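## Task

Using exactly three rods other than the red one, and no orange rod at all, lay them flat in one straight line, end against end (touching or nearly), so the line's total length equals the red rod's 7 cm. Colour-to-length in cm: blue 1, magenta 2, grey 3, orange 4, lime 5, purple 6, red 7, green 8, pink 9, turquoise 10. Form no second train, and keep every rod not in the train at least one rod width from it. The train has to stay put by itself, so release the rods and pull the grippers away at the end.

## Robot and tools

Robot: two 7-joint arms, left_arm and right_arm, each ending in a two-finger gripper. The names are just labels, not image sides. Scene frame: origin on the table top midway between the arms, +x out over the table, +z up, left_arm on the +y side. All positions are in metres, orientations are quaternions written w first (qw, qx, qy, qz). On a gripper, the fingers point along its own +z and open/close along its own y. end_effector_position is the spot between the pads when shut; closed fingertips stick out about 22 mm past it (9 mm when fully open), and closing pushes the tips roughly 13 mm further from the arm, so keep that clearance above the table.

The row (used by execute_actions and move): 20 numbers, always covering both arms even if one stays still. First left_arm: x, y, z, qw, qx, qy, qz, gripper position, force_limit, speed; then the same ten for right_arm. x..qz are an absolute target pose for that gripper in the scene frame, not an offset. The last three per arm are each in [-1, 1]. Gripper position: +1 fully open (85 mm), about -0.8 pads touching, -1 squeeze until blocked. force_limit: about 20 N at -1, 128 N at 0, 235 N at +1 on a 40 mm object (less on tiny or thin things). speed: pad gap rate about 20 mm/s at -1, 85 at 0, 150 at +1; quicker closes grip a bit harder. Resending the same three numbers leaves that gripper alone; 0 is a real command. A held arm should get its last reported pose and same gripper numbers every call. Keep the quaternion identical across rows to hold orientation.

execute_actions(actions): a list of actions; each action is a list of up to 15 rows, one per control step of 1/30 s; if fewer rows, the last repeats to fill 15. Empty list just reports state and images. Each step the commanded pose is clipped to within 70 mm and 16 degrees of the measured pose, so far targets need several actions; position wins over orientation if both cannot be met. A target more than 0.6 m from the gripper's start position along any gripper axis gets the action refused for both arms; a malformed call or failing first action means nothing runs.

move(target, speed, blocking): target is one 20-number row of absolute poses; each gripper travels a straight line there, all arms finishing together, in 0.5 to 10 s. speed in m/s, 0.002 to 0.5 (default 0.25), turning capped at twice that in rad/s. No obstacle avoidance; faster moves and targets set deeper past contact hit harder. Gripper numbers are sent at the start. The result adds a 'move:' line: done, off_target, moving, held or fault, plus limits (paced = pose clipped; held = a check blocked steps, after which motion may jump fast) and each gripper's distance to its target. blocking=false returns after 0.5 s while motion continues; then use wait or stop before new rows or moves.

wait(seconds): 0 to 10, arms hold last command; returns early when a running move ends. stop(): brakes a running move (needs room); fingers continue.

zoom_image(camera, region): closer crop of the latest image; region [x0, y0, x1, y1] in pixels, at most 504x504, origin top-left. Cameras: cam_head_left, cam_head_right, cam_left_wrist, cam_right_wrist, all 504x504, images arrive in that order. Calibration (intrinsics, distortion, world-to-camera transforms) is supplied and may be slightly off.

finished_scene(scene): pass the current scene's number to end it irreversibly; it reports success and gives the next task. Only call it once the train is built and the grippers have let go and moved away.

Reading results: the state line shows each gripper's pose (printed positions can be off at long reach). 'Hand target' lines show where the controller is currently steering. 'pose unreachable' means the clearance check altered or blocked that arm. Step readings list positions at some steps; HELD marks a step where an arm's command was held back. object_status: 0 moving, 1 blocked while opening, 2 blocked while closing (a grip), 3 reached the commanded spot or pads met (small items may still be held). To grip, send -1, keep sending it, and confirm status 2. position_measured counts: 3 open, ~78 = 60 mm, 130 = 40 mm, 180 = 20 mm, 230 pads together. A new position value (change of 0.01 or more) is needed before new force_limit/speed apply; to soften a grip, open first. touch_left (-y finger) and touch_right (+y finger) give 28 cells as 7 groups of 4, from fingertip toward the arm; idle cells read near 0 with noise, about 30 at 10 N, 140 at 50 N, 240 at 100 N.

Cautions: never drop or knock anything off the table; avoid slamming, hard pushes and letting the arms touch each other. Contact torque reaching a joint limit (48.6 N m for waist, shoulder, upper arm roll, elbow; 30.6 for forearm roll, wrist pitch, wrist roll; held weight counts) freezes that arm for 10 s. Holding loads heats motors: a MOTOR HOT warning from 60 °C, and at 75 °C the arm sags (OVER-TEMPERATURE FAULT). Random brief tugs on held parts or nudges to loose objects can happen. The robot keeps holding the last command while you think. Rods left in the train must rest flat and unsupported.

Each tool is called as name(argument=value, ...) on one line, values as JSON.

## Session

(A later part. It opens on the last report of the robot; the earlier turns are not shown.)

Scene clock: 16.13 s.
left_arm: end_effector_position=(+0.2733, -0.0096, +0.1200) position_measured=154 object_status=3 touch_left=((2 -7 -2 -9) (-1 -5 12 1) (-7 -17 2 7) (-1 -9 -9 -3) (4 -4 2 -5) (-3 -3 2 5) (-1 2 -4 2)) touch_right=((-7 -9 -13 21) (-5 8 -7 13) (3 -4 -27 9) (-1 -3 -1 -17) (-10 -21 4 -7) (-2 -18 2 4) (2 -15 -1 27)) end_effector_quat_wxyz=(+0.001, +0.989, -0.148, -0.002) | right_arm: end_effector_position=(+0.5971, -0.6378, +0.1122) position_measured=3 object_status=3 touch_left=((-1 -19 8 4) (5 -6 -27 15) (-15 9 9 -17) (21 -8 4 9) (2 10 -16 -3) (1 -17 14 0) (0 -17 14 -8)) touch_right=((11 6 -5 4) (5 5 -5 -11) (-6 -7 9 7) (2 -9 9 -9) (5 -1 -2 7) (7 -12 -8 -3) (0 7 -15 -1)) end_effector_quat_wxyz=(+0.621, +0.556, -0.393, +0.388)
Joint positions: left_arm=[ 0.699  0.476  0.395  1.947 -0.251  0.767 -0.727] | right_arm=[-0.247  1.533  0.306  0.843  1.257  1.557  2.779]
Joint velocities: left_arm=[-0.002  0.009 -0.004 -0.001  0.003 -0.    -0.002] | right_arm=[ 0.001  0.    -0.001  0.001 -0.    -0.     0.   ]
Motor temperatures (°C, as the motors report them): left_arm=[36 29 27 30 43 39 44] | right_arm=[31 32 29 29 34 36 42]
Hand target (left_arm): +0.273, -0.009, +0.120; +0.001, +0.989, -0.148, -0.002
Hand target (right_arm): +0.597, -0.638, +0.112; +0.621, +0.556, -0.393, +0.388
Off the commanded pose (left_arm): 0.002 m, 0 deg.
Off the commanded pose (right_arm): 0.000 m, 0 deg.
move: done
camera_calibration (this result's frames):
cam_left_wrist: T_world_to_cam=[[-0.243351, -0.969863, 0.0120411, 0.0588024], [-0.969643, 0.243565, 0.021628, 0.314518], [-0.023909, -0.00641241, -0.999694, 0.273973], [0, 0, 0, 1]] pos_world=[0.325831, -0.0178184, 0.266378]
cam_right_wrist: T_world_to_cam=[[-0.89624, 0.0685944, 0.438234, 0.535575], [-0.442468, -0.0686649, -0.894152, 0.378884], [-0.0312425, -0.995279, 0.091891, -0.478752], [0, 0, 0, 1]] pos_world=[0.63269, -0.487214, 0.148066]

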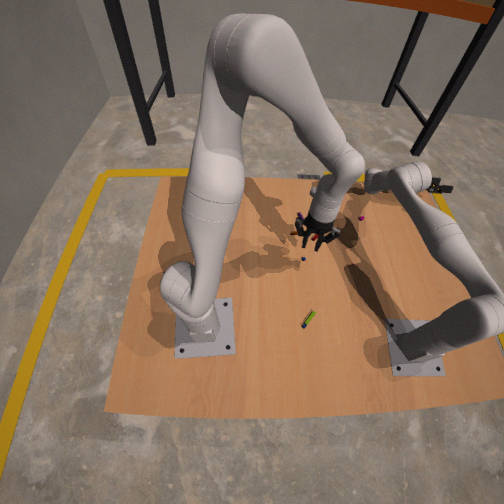

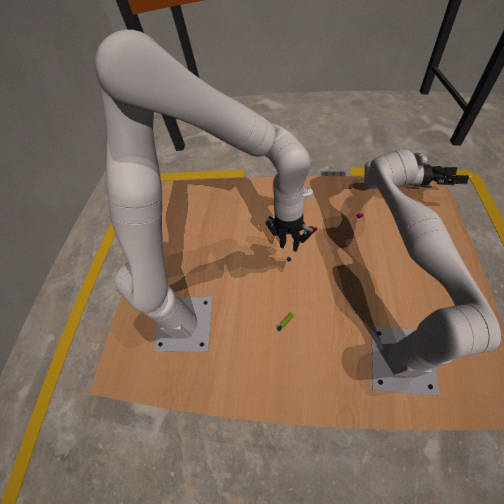

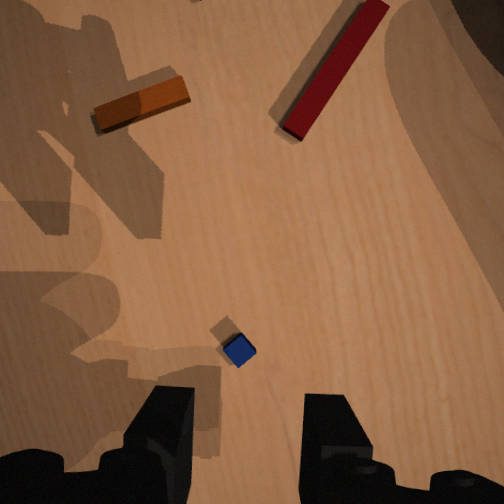

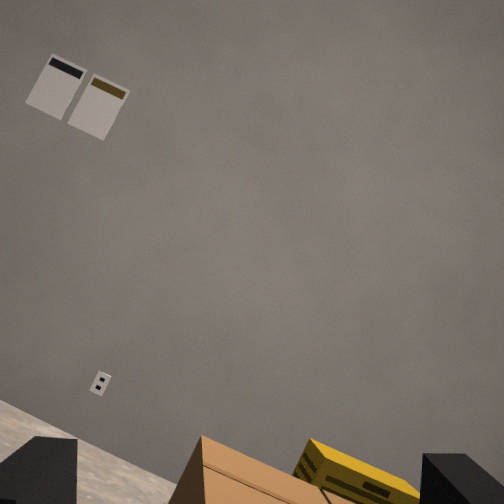

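execute_actions(actions=[[[0.276,-0.009,0.07,0,0.870,-0.492,0,-0.2,-0.5,1,0.5971,-0.6378,0.1122,0.621,0.556,-0.393,0.388,1,0,0]],[[0.276,-0.009,0.07,0,0.870,-0.492,0,-0.2,-0.5,1,0.5971,-0.6378,0.1122,0.621,0.556,-0.393,0.388,1,0,0]]])

Scene clock: 17.40 s.
left_arm: end_effector_position=(+0.2759, -0.0091, +0.0700) position_measured=154 object_status=3 touch_left=((8 0 -2 -13) (8 -12 9 -1) (7 -6 -13 3) (7 8 -5 -1) (15 -2 0 0) (-4 5 -1 -12) (-1 2 -3 8)) touch_right=((-36 -7 -15 3) (7 2 -4 8) (2 11 -9 -10) (14 -11 9 -11) (3 -1 3 12) (13 -13 -8 10) (27 11 -3 16)) end_effector_quat_wxyz=(+0.000, +0.870, -0.492, +0.000) | right_arm: end_effector_position=(+0.5971, -0.6378, +0.1122) position_measured=3 object_status=3 touch_left=((-16 2 10 25) (-16 -1 11 -8) (0 -18 3 -12) (21 -3 18 3) (12 5 -6 -4) (5 6 -7 -5) (11 5 -20 -8)) touch_right=((4 13 4 9) (1 6 -1 5) (-5 -5 -2 1) (0 -7 6 1) (-1 -3 -6 14) (1 2 -7 2) (1 4 -8 7)) end_effector_quat_wxyz=(+0.621, +0.556, -0.393, +0.388)
Joint positions: left_arm=[ 0.62   0.609  0.518  1.998 -0.482  0.656 -1.246] | right_arm=[-0.247  1.533  0.306  0.843  1.257  1.557  2.779]
Joint velocities: left_arm=[-0.001  0.    -0.     0.001  0.001  0.    -0.001] | right_arm=[-0.  0. -0. -0. -0.  0.  0.]
Motor temperatures (°C, as the motors report them): left_arm=[36 29 27 30 43 39 44] | right_arm=[31 32 29 29 34 36 42]
Hand target (left_arm): +0.276, -0.009, +0.070; +0.000, +0.870, -0.492, -0.000
Hand target (right_arm): +0.597, -0.638, +0.112; +0.621, +0.556, -0.393, +0.388
Off the commanded pose (left_arm): 0.000 m, 0 deg.
Off the commanded pose (right_arm): 0.000 m, 0 deg.
Step readings (end_effector_position; steps 1 to 15: 1st action; 16 to 30: 2nd action):
0: left_arm (+0.2733, -0.0095, +0.1197) | right_arm (+0.5971, -0.6378, +0.1122)
1: left_arm (+0.2732, -0.0094, +0.1192) | right_arm (+0.5971, -0.6378, +0.1122)
2: left_arm (+0.2730, -0.0094, +0.1164) | right_arm (+0.5971, -0.6378, +0.1122)
4: left_arm (+0.2723, -0.0087, +0.1034) | right_arm (+0.5971, -0.6378, +0.1122)
8: left_arm (+0.2745, -0.0084, +0.0786) | right_arm (+0.5971, -0.6378, +0.1122)
15: left_arm (+0.2769, -0.0090, +0.0709) | right_arm (+0.5971, -0.6378, +0.1122)
16: left_arm (+0.2766, -0.0091, +0.0706) | right_arm (+0.5971, -0.6378, +0.1122)
17: left_arm (+0.2760, -0.0095, +0.0704) | right_arm (+0.5971, -0.6378, +0.1122)
19: left_arm (+0.2749, -0.0102, +0.0705) | right_arm (+0.5971, -0.6378, +0.1122)
23: left_arm (+0.2755, -0.0095, +0.0702) | right_arm (+0.5971, -0.6378, +0.1122)
30: end_effector_position above
camera_calibration (this result's frames):
cam_left_wrist: T_world_to_cam=[[-0.829377, -0.558604, 0.00978538, 0.226172], [-0.558383, 0.829375, 0.018574, 0.210099], [-0.0184912, 0.00994085, -0.99978, 0.222706], [0, 0, 0, 1]] pos_world=[0.309016, -0.0501242, 0.216541]
cam_right_wrist: T_world_to_cam=[[-0.89624, 0.0685943, 0.438235, 0.535574], [-0.442469, -0.0686648, -0.894151, 0.378884], [-0.0312424, -0.995279, 0.0918909, -0.478752], [0, 0, 0, 1]] pos_world=[0.63269, -0.487213, 0.148066]

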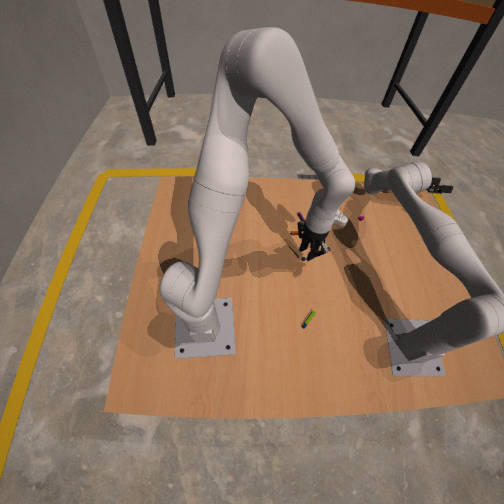

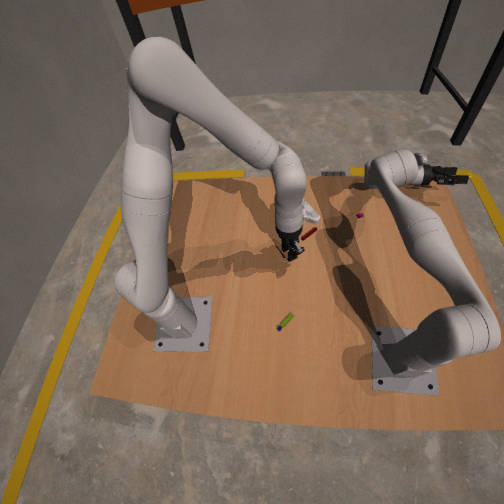

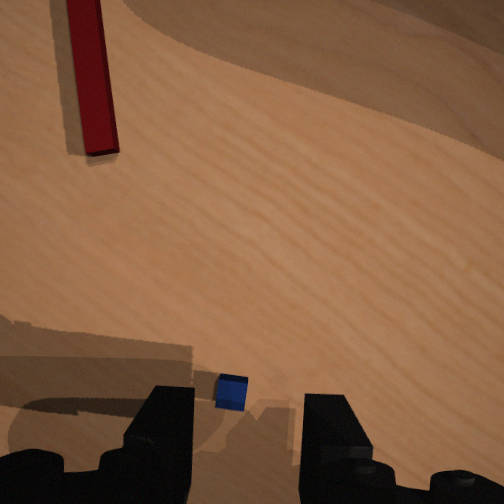

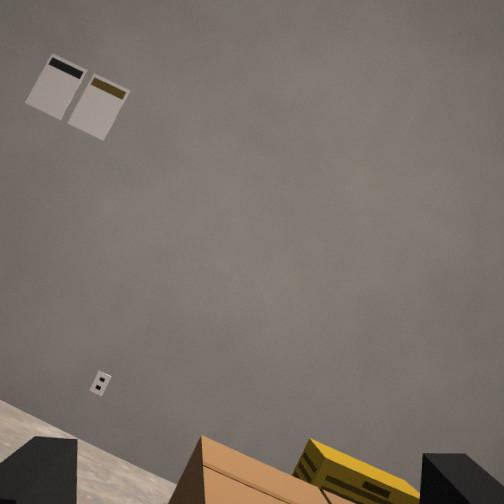

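execute_actions(actions=[[[0.2795,-0.0024,0.05,0,0.848,-0.53,0,-0.2,-0.5,1,0.5971,-0.6378,0.1122,0.621,0.556,-0.393,0.388,1,0,0]],[[0.2795,-0.0024,0.027,0,0.848,-0.53,0,-0.2,-0.5,1,0.5971,-0.6378,0.1122,0.621,0.556,-0.393,0.388,1,0,0]],[[0.2795,-0.0024,0.027,0,0.848,-0.53,0,-1,-0.5,0.5,0.5971,-0.6378,0.1122,0.621,0.556,-0.393,0.388,1,0,0]]])

Scene clock: 19.20 s.
left_arm: end_effector_position=(+0.2795, -0.0024, +0.0271) position_measured=212 object_status=2 touch_left=((-1 168 782 667) (7 31 197 181) (-11 -2 -4 4) (1 2 7 5) (7 -7 -15 -14) (-10 7 -4 -6) (-4 9 9 7)) touch_right=((21 135 939 810) (-5 20 208 201) (-17 -34 7 -7) (-5 -11 6 -13) (-3 -11 -13 1) (-18 11 18 13) (-4 -12 -18 -20)) end_effector_quat_wxyz=(-0.000, +0.848, -0.530, +0.000) | right_arm: end_effector_position=(+0.5971, -0.6378, +0.1122) position_measured=3 object_status=3 touch_left=((30 -16 8 2) (-4 -8 5 20) (2 15 -4 -24) (2 -5 5 9) (1 3 9 12) (16 24 -9 -5) (20 20 6 -19)) touch_right=((4 2 -4 -2) (2 7 -6 -10) (-8 -3 7 8) (0 -9 4 -7) (1 1 0 17) (-1 -2 8 -10) (4 1 -1 -7)) end_effector_quat_wxyz=(+0.621, +0.556, -0.393, +0.388)
Joint positions: left_arm=[ 0.646  0.696  0.458  2.036 -0.585  0.539 -1.259] | right_arm=[-0.247  1.533  0.306  0.843  1.257  1.557  2.779]
Joint velocities: left_arm=[ 0. -0. -0.  0. -0. -0. -0.] | right_arm=[-0.    -0.    -0.001 -0.001  0.001  0.    -0.   ]
Motor temperatures (°C, as the motors report them): left_arm=[36 29 27 30 43 39 44] | right_arm=[31 32 29 29 34 36 42]
Hand target (left_arm): +0.280, -0.002, +0.027; -0.000, +0.848, -0.530, +0.000
Hand target (right_arm): +0.597, -0.638, +0.112; +0.621, +0.556, -0.393, +0.388
Off the commanded pose (left_arm): 0.000 m, 0 deg.
Off the commanded pose (right_arm): 0.000 m, 0 deg.
Step readings (end_effector_position; steps 1 to 15: 1st action; 16 to 30: 2nd action; 31 to 45: 3rd action):
0: left_arm (+0.2760, -0.0090, +0.0700) | right_arm (+0.5971, -0.6378, +0.1122)
1: left_arm (+0.2759, -0.0089, +0.0695) | right_arm (+0.5971, -0.6378, +0.1122)
2: left_arm (+0.2758, -0.0082, +0.0666) | right_arm (+0.5971, -0.6378, +0.1122)
4: left_arm (+0.2769, -0.0042, +0.0555) | right_arm (+0.5971, -0.6378, +0.1122)
8: left_arm (+0.2801, -0.0025, +0.0508) | right_arm (+0.5971, -0.6378, +0.1122)
15: left_arm (+0.2795, -0.0024, +0.0501) | right_arm (+0.5971, -0.6378, +0.1122)
16: left_arm (+0.2792, -0.0025, +0.0495) | right_arm (+0.5971, -0.6378, +0.1122)
17: left_arm (+0.2784, -0.0028, +0.0467) | right_arm (+0.5971, -0.6378, +0.1122)
19: left_arm (+0.2767, -0.0030, +0.0347) | right_arm (+0.5971, -0.6378, +0.1122)
23: left_arm (+0.2809, -0.0018, +0.0279) | right_arm (+0.5971, -0.6378, +0.1122)
30: left_arm (+0.2796, -0.0023, +0.0271) | right_arm (+0.5971, -0.6378, +0.1122)
31: left_arm (+0.2796, -0.0024, +0.0271) | right_arm (+0.5971, -0.6378, +0.1122)
32: left_arm (+0.2796, -0.0024, +0.0271) | right_arm (+0.5971, -0.6378, +0.1122)
34: left_arm (+0.2796, -0.0024, +0.0270) | right_arm (+0.5971, -0.6378, +0.1122)
38: left_arm (+0.2795, -0.0024, +0.0272) | right_arm (+0.5971, -0.6378, +0.1122)
45: end_effector_position above
camera_calibration (this result's frames):
cam_left_wrist: T_world_to_cam=[[-0.875094, -0.483858, 0.00958797, 0.246239], [-0.483644, 0.875071, 0.0184156, 0.186639], [-0.0173007, 0.0114783, -0.999784, 0.179492], [0, 0, 0, 1]] pos_world=[0.308855, -0.0462377, 0.173655]
cam_right_wrist: T_world_to_cam=[[-0.89624, 0.0685941, 0.438234, 0.535574], [-0.442468, -0.0686646, -0.894151, 0.378884], [-0.0312423, -0.995279, 0.0918907, -0.478752], [0, 0, 0, 1]] pos_world=[0.63269, -0.487213, 0.148066]

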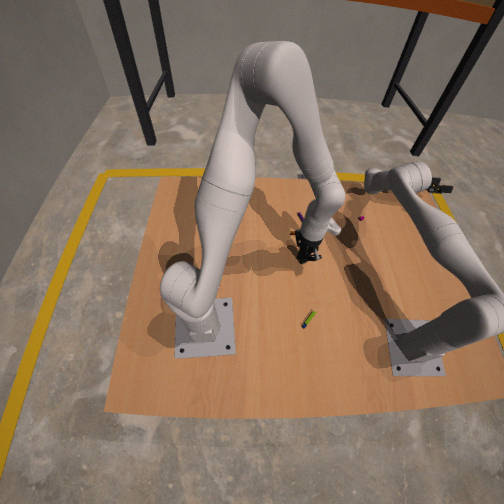

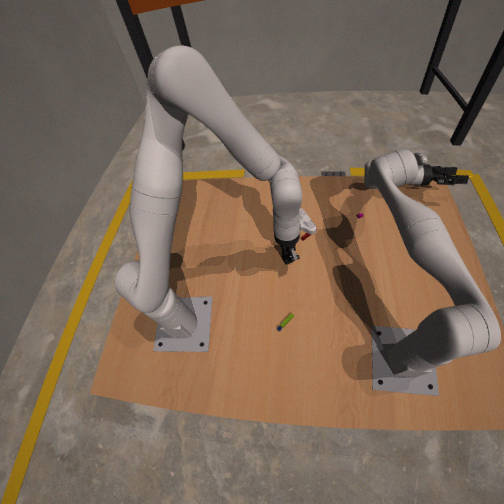

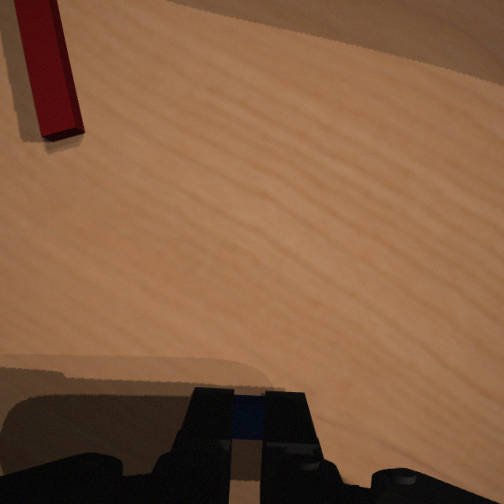

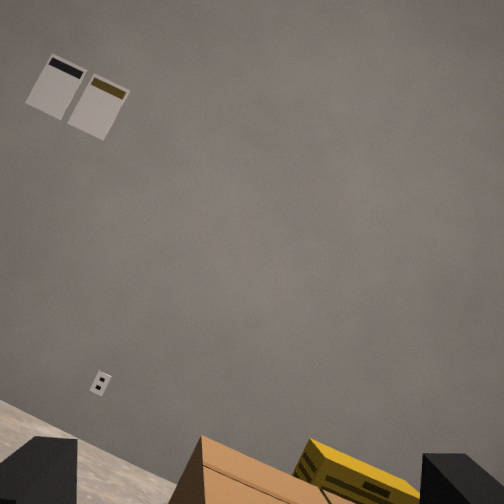

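move(target=[0.2795,-0.0024,0.07,0,0.848,-0.53,0,-1,-0.5,0.5,0.5971,-0.6378,0.1122,0.621,0.556,-0.393,0.388,1,0,0], speed=0.4)

move(target=[0.0293,0.0293,0.06,0,0.927,-0.375,0,-1,-0.5,0.5,0.5971,-0.6378,0.1122,0.621,0.556,-0.393,0.388,1,0,0], speed=0.35)

execute_actions(actions=[[[0.0293,0.0293,0.04,0,0.927,-0.375,0,-1,-0.5,0.5,0.5971,-0.6378,0.1122,0.621,0.556,-0.393,0.388,1,0,0]],[[0.0293,0.0293,0.028,0,0.927,-0.375,0,-1,-0.5,0.5,0.5971,-0.6378,0.1122,0.621,0.556,-0.393,0.388,1,0,0]],[[0.0293,0.0293,0.028,0,0.927,-0.375,0,-1,-0.5,0.5,0.5971,-0.6378,0.1122,0.621,0.556,-0.393,0.388,1,0,0]]])

Scene clock: 20.13 s.
left_arm: end_effector_position=(+0.2793, -0.0025, +0.0698) position_measured=212 object_status=2 touch_left=((11 159 784 671) (3 24 186 178) (-8 8 -4 9) (5 3 -10 -13) (12 -5 5 -11) (-1 16 -2 -3) (-6 1 10 2)) touch_right=((1 127 931 842) (-4 51 213 217) (10 -6 -19 13) (8 19 1 13) (0 15 6 -6) (-10 24 -9 12) (-9 -26 9 5)) end_effector_quat_wxyz=(-0.000, +0.848, -0.530, -0.000) | right_arm: end_effector_position=(+0.5971, -0.6378, +0.1122) position_measured=3 object_status=3 touch_left=((6 -8 11 -10) (-11 16 20 6) (18 2 22 4) (1 -10 -8 26) (2 -18 -7 -5) (4 6 11 -5) (-4 -4 -23 16)) touch_right=((9 1 11 2) (-5 3 3 6) (9 -8 7 2) (12 -3 2 5) (5 9 6 15) (3 1 -3 3) (-3 -1 -12 -2)) end_effector_quat_wxyz=(+0.621, +0.556, -0.393, +0.388)
Joint positions: left_arm=[ 0.585  0.61   0.543  2.009 -0.506  0.657 -1.326] | right_arm=[-0.247  1.533  0.306  0.843  1.257  1.557  2.779]
Joint velocities: left_arm=[-0.005 -0.005 -0.002 -0.002  0.001 -0.    -0.001] | right_arm=[-0.001  0.    -0.001  0.    -0.001 -0.    -0.   ]
Motor temperatures (°C, as the motors report them): left_arm=[36 29 27 30 43 39 44] | right_arm=[31 32 29 29 34 36 42]
Hand target (left_arm): +0.280, -0.002, +0.070; -0.000, +0.848, -0.530, -0.000
Hand target (right_arm): +0.597, -0.638, +0.112; +0.621, +0.556, -0.393, +0.388
Off the commanded pose (left_arm): 0.000 m, 0 deg.
Off the commanded pose (right_arm): 0.000 m, 0 deg.
move: done
camera_calibration (this result's frames):
cam_left_wrist: T_world_to_cam=[[-0.875366, -0.483358, 0.00998606, 0.245638], [-0.483127, 0.875342, 0.0190865, 0.185643], [-0.0179668, 0.0118831, -0.999768, 0.222281], [0, 0, 0, 1]] pos_world=[0.308706, -0.0464111, 0.216234]
cam_right_wrist: T_world_to_cam=[[-0.89624, 0.0685941, 0.438234, 0.535574], [-0.442469, -0.0686647, -0.894151, 0.378884], [-0.0312423, -0.995279, 0.0918908, -0.478752], [0, 0, 0, 1]] pos_world=[0.63269, -0.487213, 0.148066]

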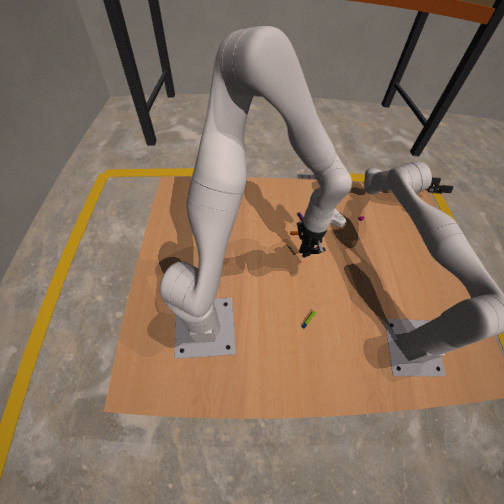

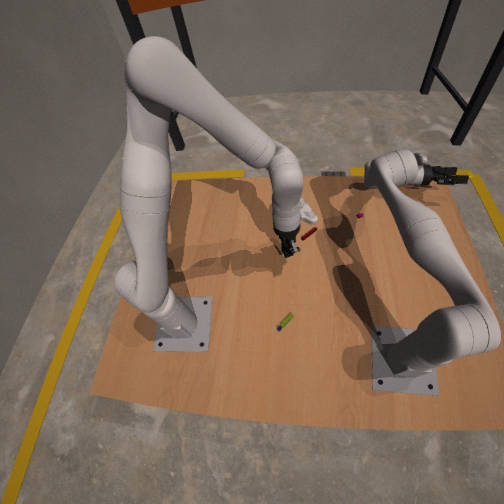

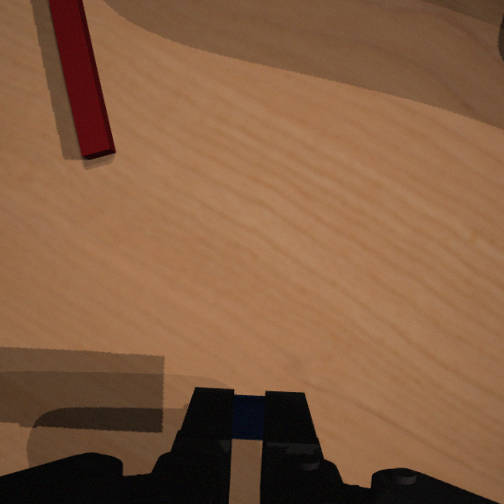

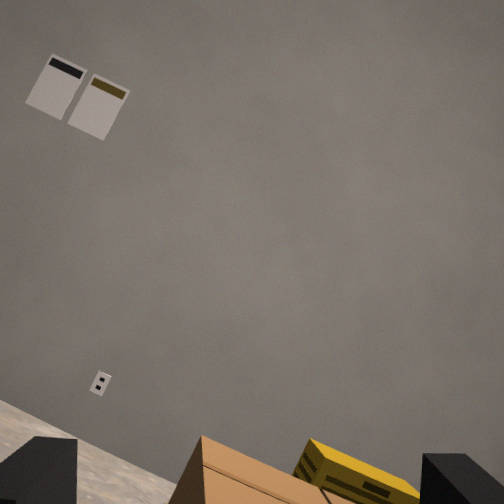

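Scene clock: 21.50 s.
left_arm: end_effector_position=(+0.0319, +0.0310, +0.0602) position_measured=212 object_status=2 touch_left=((5 163 791 681) (3 34 187 169) (4 -8 -5 4) (7 -6 5 -3) (9 -10 -3 -9) (-1 6 4 -1) (0 6 -4 7)) touch_right=((-12 134 979 842) (23 26 229 235) (16 14 16 8) (-35 -15 -9 6) (5 20 -19 -4) (4 12 7 -6) (-4 11 -7 -12)) end_effector_quat_wxyz=(-0.002, +0.928, -0.373, +0.001) | right_arm: end_effector_position=(+0.5971, -0.6378, +0.1122) position_measured=3 object_status=3 touch_left=((1 13 2 14) (-3 20 -6 1) (-8 6 10 -12) (-12 1 22 -7) (1 3 5 -3) (-11 16 12 9) (1 1 11 10)) touch_right=((7 -11 4 -6) (-4 8 -9 0) (-1 -5 -3 6) (10 -10 -9 -3) (9 -5 4 -1) (3 -6 -17 -5) (-1 0 -9 1)) end_effector_quat_wxyz=(+0.621, +0.556, -0.393, +0.388)
Joint positions: left_arm=[ 1.349  0.447  0.355  2.363 -0.419  0.388 -0.369] | right_arm=[-0.247  1.533  0.306  0.843  1.257  1.557  2.779]
Joint velocities: left_arm=[ 0.024 -0.001  0.01   0.    -0.012  0.002  0.012] | right_arm=[-0.001 -0.001 -0.    -0.002 -0.001  0.    -0.   ]
Motor temperatures (°C, as the motors report them): left_arm=[36 29 27 30 43 39 44] | right_arm=[31 32 29 29 34 36 42]
Hand target (left_arm): +0.031, +0.031, +0.060; -0.001, +0.927, -0.375, +0.002
Hand target (right_arm): +0.597, -0.638, +0.112; +0.621, +0.556, -0.393, +0.388
Off the commanded pose (left_arm): 0.003 m, 0 deg.
Off the commanded pose (right_arm): 0.000 m, 0 deg.
move: done
camera_calibration (this result's frames):
cam_left_wrist: T_world_to_cam=[[-0.654795, -0.755783, 0.00586115, 0.0470587], [-0.755625, 0.654788, 0.0168408, 0.0526327], [-0.0165658, 0.00659844, -0.999841, 0.207991], [0, 0, 0, 1]] pos_world=[0.0740299, -0.000269486, 0.206796]
cam_right_wrist: T_world_to_cam=[[-0.89624, 0.0685943, 0.438234, 0.535574], [-0.442469, -0.0686649, -0.894151, 0.378884], [-0.0312424, -0.995279, 0.091891, -0.478752], [0, 0, 0, 1]] pos_world=[0.63269, -0.487213, 0.148066]

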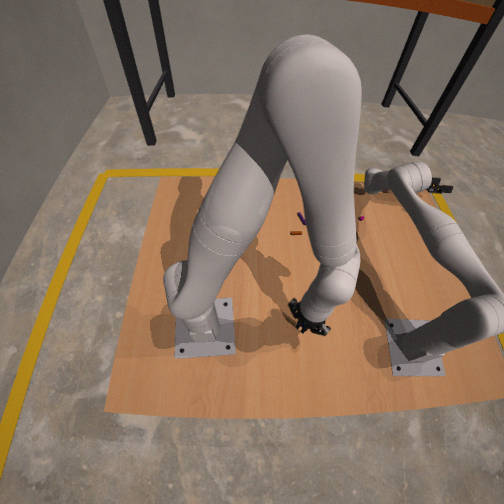

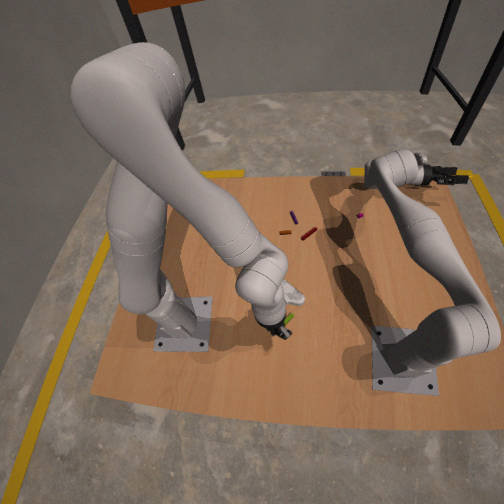

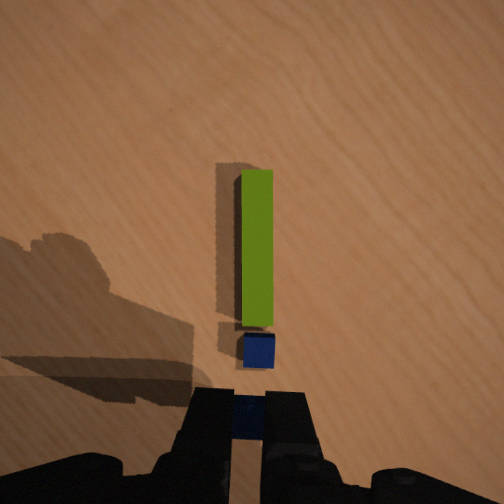

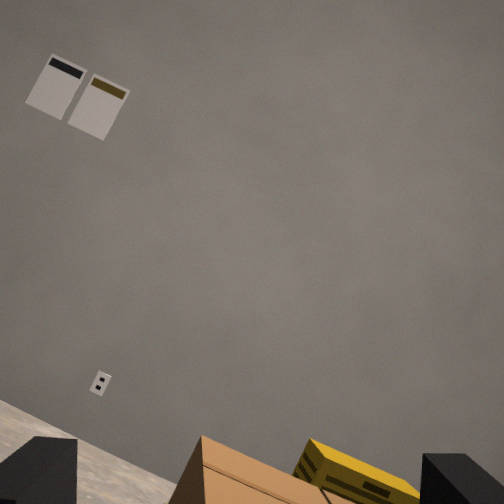

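Scene clock: 23.00 s.
left_arm: end_effector_position=(+0.0293, +0.0293, +0.0280) position_measured=212 object_status=2 touch_left=((-3 167 787 674) (1 20 193 173) (0 -2 -5 12) (1 -9 -7 -4) (2 4 0 -7) (-13 8 7 -1) (13 6 4 3)) touch_right=((-27 125 945 847) (-4 28 195 232) (4 30 -1 10) (-4 14 30 19) (7 5 -9 -10) (-23 -9 37 31) (19 4 -10 -6)) end_effector_quat_wxyz=(+0.000, +0.927, -0.375, +0.000) | right_arm: end_effector_position=(+0.5971, -0.6378, +0.1122) position_measured=3 object_status=3 touch_left=((6 -24 22 7) (3 19 17 15) (24 5 -19 -7) (4 6 -20 -11) (-4 -7 -8 -6) (16 -10 -28 0) (-3 -37 6 -12)) touch_right=((4 3 2 7) (-4 7 -9 1) (1 -1 -3 4) (-11 -3 15 -7) (1 1 7 15) (4 8 4 -6) (10 3 -12 -1)) end_effector_quat_wxyz=(+0.621, +0.556, -0.393, +0.388)
Joint positions: left_arm=[ 1.445  0.544  0.242  2.382 -0.504  0.259 -0.293] | right_arm=[-0.247  1.533  0.306  0.843  1.257  1.557  2.779]
Joint velocities: left_arm=[-0.001 -0.    -0.    -0.001  0.     0.    -0.   ] | right_arm=[-0.002 -0.001  0.    -0.    -0.001  0.     0.   ]
Motor temperatures (°C, as the motors report them): left_arm=[36 29 27 30 43 39 44] | right_arm=[31 32 29 29 34 36 42]
Hand target (left_arm): +0.029, +0.029, +0.028; -0.000, +0.927, -0.375, +0.000
Hand target (right_arm): +0.597, -0.638, +0.112; +0.621, +0.556, -0.393, +0.388
Off the commanded pose (left_arm): 0.000 m, 0 deg.
Off the commanded pose (right_arm): 0.000 m, 0 deg.
Step readings (end_effector_position; steps 1 to 15: 1st action; 16 to 30: 2nd action; 31 to 45: 3rd action):
0: left_arm (+0.0319, +0.0310, +0.0602) | right_arm (+0.5971, -0.6378, +0.1122)
1: left_arm (+0.0314, +0.0311, +0.0598) | right_arm (+0.5971, -0.6378, +0.1122)
2: left_arm (+0.0304, +0.0314, +0.0577) | right_arm (+0.5971, -0.6378, +0.1122)
4: left_arm (+0.0280, +0.0319, +0.0487) | right_arm (+0.5971, -0.6378, +0.1122)
8: left_arm (+0.0303, +0.0287, +0.0412) | right_arm (+0.5971, -0.6378, +0.1122)
15: left_arm (+0.0296, +0.0292, +0.0402) | right_arm (+0.5971, -0.6378, +0.1122)
16: left_arm (+0.0293, +0.0294, +0.0398) | right_arm (+0.5971, -0.6378, +0.1122)
17: left_arm (+0.0285, +0.0299, +0.0378) | right_arm (+0.5971, -0.6378, +0.1122)
19: left_arm (+0.0277, +0.0304, +0.0312) | right_arm (+0.5971, -0.6378, +0.1122)
23: left_arm (+0.0303, +0.0287, +0.0286) | right_arm (+0.5971, -0.6378, +0.1122)
30: left_arm (+0.0294, +0.0293, +0.0281) | right_arm (+0.5971, -0.6378, +0.1122)
31: left_arm (+0.0294, +0.0293, +0.0281) | right_arm (+0.5971, -0.6378, +0.1122)
32: left_arm (+0.0294, +0.0293, +0.0280) | right_arm (+0.5971, -0.6378, +0.1122)
34: left_arm (+0.0293, +0.0293, +0.0280) | right_arm (+0.5971, -0.6378, +0.1122)
38: left_arm (+0.0293, +0.0293, +0.0280) | right_arm (+0.5971, -0.6378, +0.1122)
45: end_effector_position above
camera_calibration (this result's frames):
cam_left_wrist: T_world_to_cam=[[-0.6573, -0.753566, 0.00973623, 0.0441314], [-0.753352, 0.657354, 0.0186185, 0.0521083], [-0.0204304, 0.00490316, -0.999779, 0.175945], [0, 0, 0, 1]] pos_world=[0.0718581, -0.00186043, 0.174506]
cam_right_wrist: T_world_to_cam=[[-0.89624, 0.0685942, 0.438234, 0.535574], [-0.442468, -0.0686646, -0.894151, 0.378884], [-0.0312424, -0.995279, 0.0918907, -0.478752], [0, 0, 0, 1]] pos_world=[0.63269, -0.487213, 0.148066]

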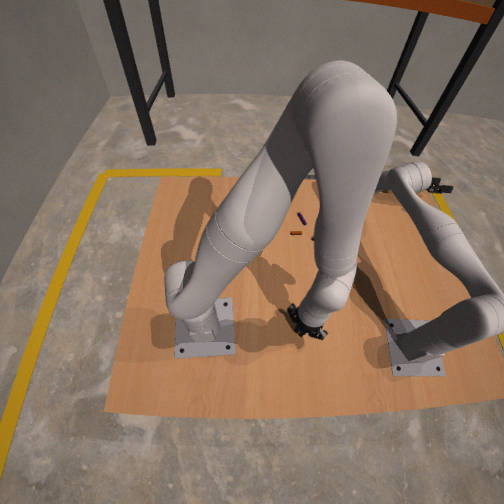

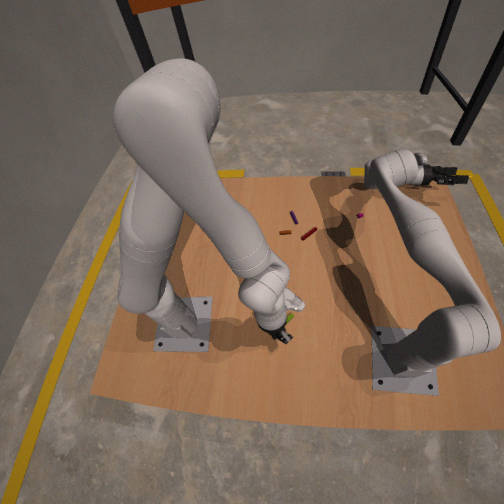

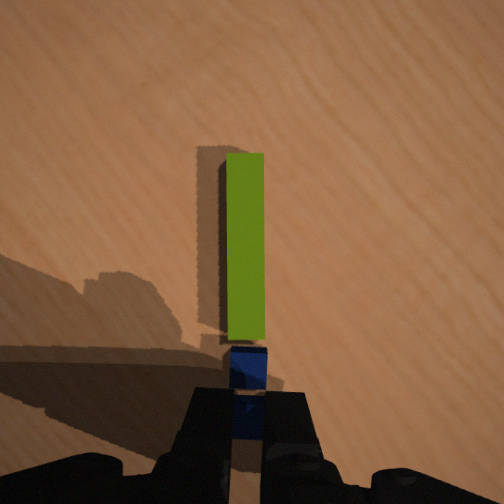

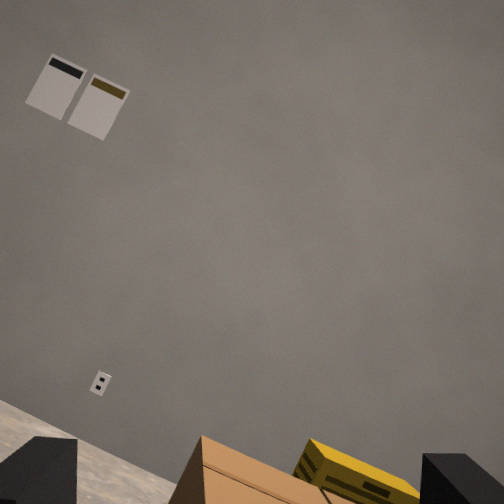

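execute_actions(actions=[[[0.0319,0.027,0.027,0,0.927,-0.375,0,-1,-0.5,0.5,0.5971,-0.6378,0.1122,0.621,0.556,-0.393,0.388,1,0,0]],[[0.0319,0.027,0.027,0,0.927,-0.375,0,-0.2,-0.5,0.5,0.5971,-0.6378,0.1122,0.621,0.556,-0.393,0.388,1,0,0]],[[0.0319,0.027,0.08,0,0.927,-0.375,0,-0.2,-0.5,0.5,0.5971,-0.6378,0.1122,0.621,0.556,-0.393,0.388,1,0,0]],[[0.0319,0.027,0.13,0,0.927,-0.375,0,-0.2,-0.5,0.5,0.5971,-0.6378,0.1122,0.621,0.556,-0.393,0.388,1,0,0]]])

Scene clock: 25.20 s.
left_arm: end_effector_position=(+0.0307, +0.0274, +0.1292) position_measured=154 object_status=3 touch_left=((9 -3 -3 -4) (7 4 13 7) (-3 -7 -3 10) (2 1 -5 -2) (8 -7 -2 -9) (-3 11 6 -7) (4 8 11 -1)) touch_right=((15 8 13 13) (8 7 -5 -18) (8 20 -25 -1) (-2 3 -4 11) (32 9 28 -13) (19 2 27 26) (-17 -2 5 -2)) end_effector_quat_wxyz=(-0.001, +0.926, -0.376, -0.001) | right_arm: end_effector_position=(+0.5971, -0.6378, +0.1122) position_measured=3 object_status=3 touch_left=((5 -4 11 -7) (22 21 6 -5) (-8 -6 2 -16) (21 -15 -29 7) (15 33 6 -22) (12 -6 7 14) (-8 -24 -8 9)) touch_right=((8 0 -9 4) (4 4 -5 4) (-14 -7 7 9) (-5 -10 3 2) (11 -3 0 5) (7 3 -7 -2) (5 10 -6 -6)) end_effector_quat_wxyz=(+0.621, +0.556, -0.393, +0.388)
Joint positions: left_arm=[ 1.201  0.26   0.508  2.269 -0.204  0.657 -0.582] | right_arm=[-0.247  1.533  0.306  0.843  1.257  1.557  2.779]
Joint velocities: left_arm=[-0.016 -0.022 -0.019 -0.006  0.009  0.002 -0.014] | right_arm=[-0.     0.    -0.     0.001  0.     0.     0.   ]
Motor temperatures (°C, as the motors report them): left_arm=[36 29 27 30 43 39 44] | right_arm=[31 32 29 29 34 36 42]
Hand target (left_arm): +0.032, +0.027, +0.130; -0.000, +0.927, -0.375, -0.000
Hand target (right_arm): +0.597, -0.638, +0.112; +0.621, +0.556, -0.393, +0.388
Off the commanded pose (left_arm): 0.001 m, 0 deg.
Off the commanded pose (right_arm): 0.000 m, 0 deg.
Step readings (end_effector_position; steps 1 to 15: 1st action; 16 to 30: 2nd action; 31 to 45: 3rd action; 46 to 60: 4th action):
0: left_arm (+0.0293, +0.0293, +0.0280) | right_arm (+0.5971, -0.6378, +0.1122)
1: left_arm (+0.0296, +0.0292, +0.0279) | right_arm (+0.5971, -0.6378, +0.1122)
2: left_arm (+0.0309, +0.0283, +0.0272) | right_arm (+0.5971, -0.6378, +0.1122)
4: left_arm (+0.0317, +0.0271, +0.0272) | right_arm (+0.5971, -0.6378, +0.1122)
8: left_arm (+0.0317, +0.0269, +0.0271) | right_arm (+0.5971, -0.6378, +0.1122)
15: left_arm (+0.0318, +0.0269, +0.0271) | right_arm (+0.5971, -0.6378, +0.1122)
16: left_arm (+0.0318, +0.0269, +0.0272) | right_arm (+0.5971, -0.6378, +0.1122)
17: left_arm (+0.0318, +0.0269, +0.0271) | right_arm (+0.5971, -0.6378, +0.1122)
19: left_arm (+0.0319, +0.0269, +0.0271) | right_arm (+0.5971, -0.6378, +0.1122)
23: left_arm (+0.0319, +0.0270, +0.0270) | right_arm (+0.5971, -0.6378, +0.1122)
30: left_arm (+0.0319, +0.0270, +0.0270) | right_arm (+0.5971, -0.6378, +0.1122)
31: left_arm (+0.0321, +0.0269, +0.0274) | right_arm (+0.5971, -0.6378, +0.1122)
32: left_arm (+0.0329, +0.0265, +0.0295) | right_arm (+0.5971, -0.6378, +0.1122)
34: left_arm (+0.0343, +0.0257, +0.0387) | right_arm (+0.5971, -0.6378, +0.1122)
38: left_arm (+0.0333, +0.0292, +0.0660) | right_arm (+0.5971, -0.6378, +0.1122)
45: left_arm (+0.0299, +0.0277, +0.0791) | right_arm (+0.5971, -0.6378, +0.1122)
46: left_arm (+0.0305, +0.0273, +0.0798) | right_arm (+0.5971, -0.6378, +0.1122)
47: left_arm (+0.0315, +0.0266, +0.0821) | right_arm (+0.5971, -0.6378, +0.1122)
49: left_arm (+0.0329, +0.0252, +0.0921) | right_arm (+0.5971, -0.6378, +0.1122)
53: left_arm (+0.0312, +0.0265, +0.1199) | right_arm (+0.5971, -0.6378, +0.1122)
60: end_effector_position above
camera_calibration (this result's frames):
cam_left_wrist: T_world_to_cam=[[-0.659631, -0.751538, 0.00882077, 0.0427484], [-0.751277, 0.65965, 0.0210875, 0.0521314], [-0.0216667, 0.00728313, -0.999739, 0.277176], [0, 0, 0, 1]] pos_world=[0.0733687, -0.00428011, 0.275627]
cam_right_wrist: T_world_to_cam=[[-0.89624, 0.0685945, 0.438234, 0.535574], [-0.442469, -0.0686648, -0.894151, 0.378884], [-0.0312426, -0.995279, 0.091891, -0.478752], [0, 0, 0, 1]] pos_world=[0.63269, -0.487213, 0.148066]

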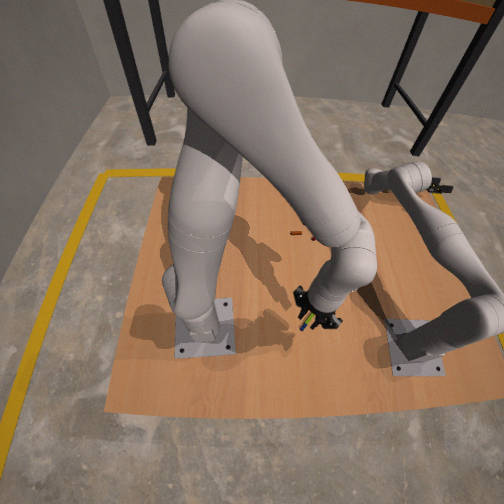

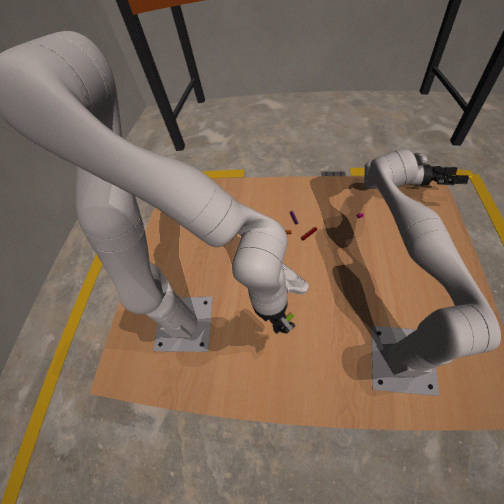

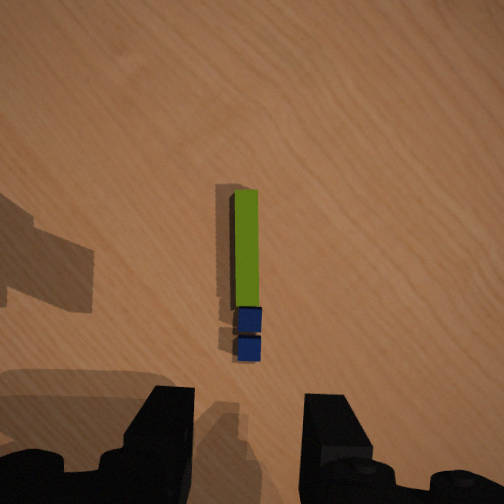

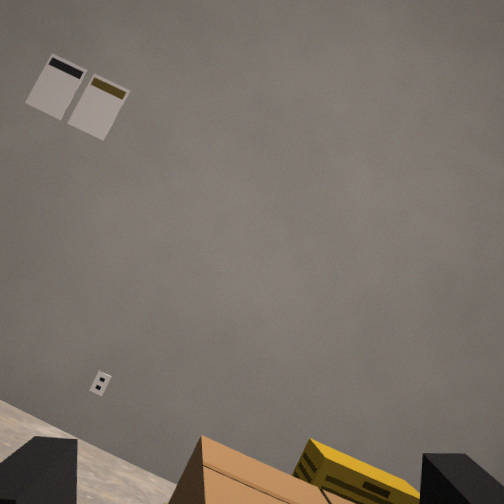

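finished_scene(scene=2)

The scene is finished: the task was done.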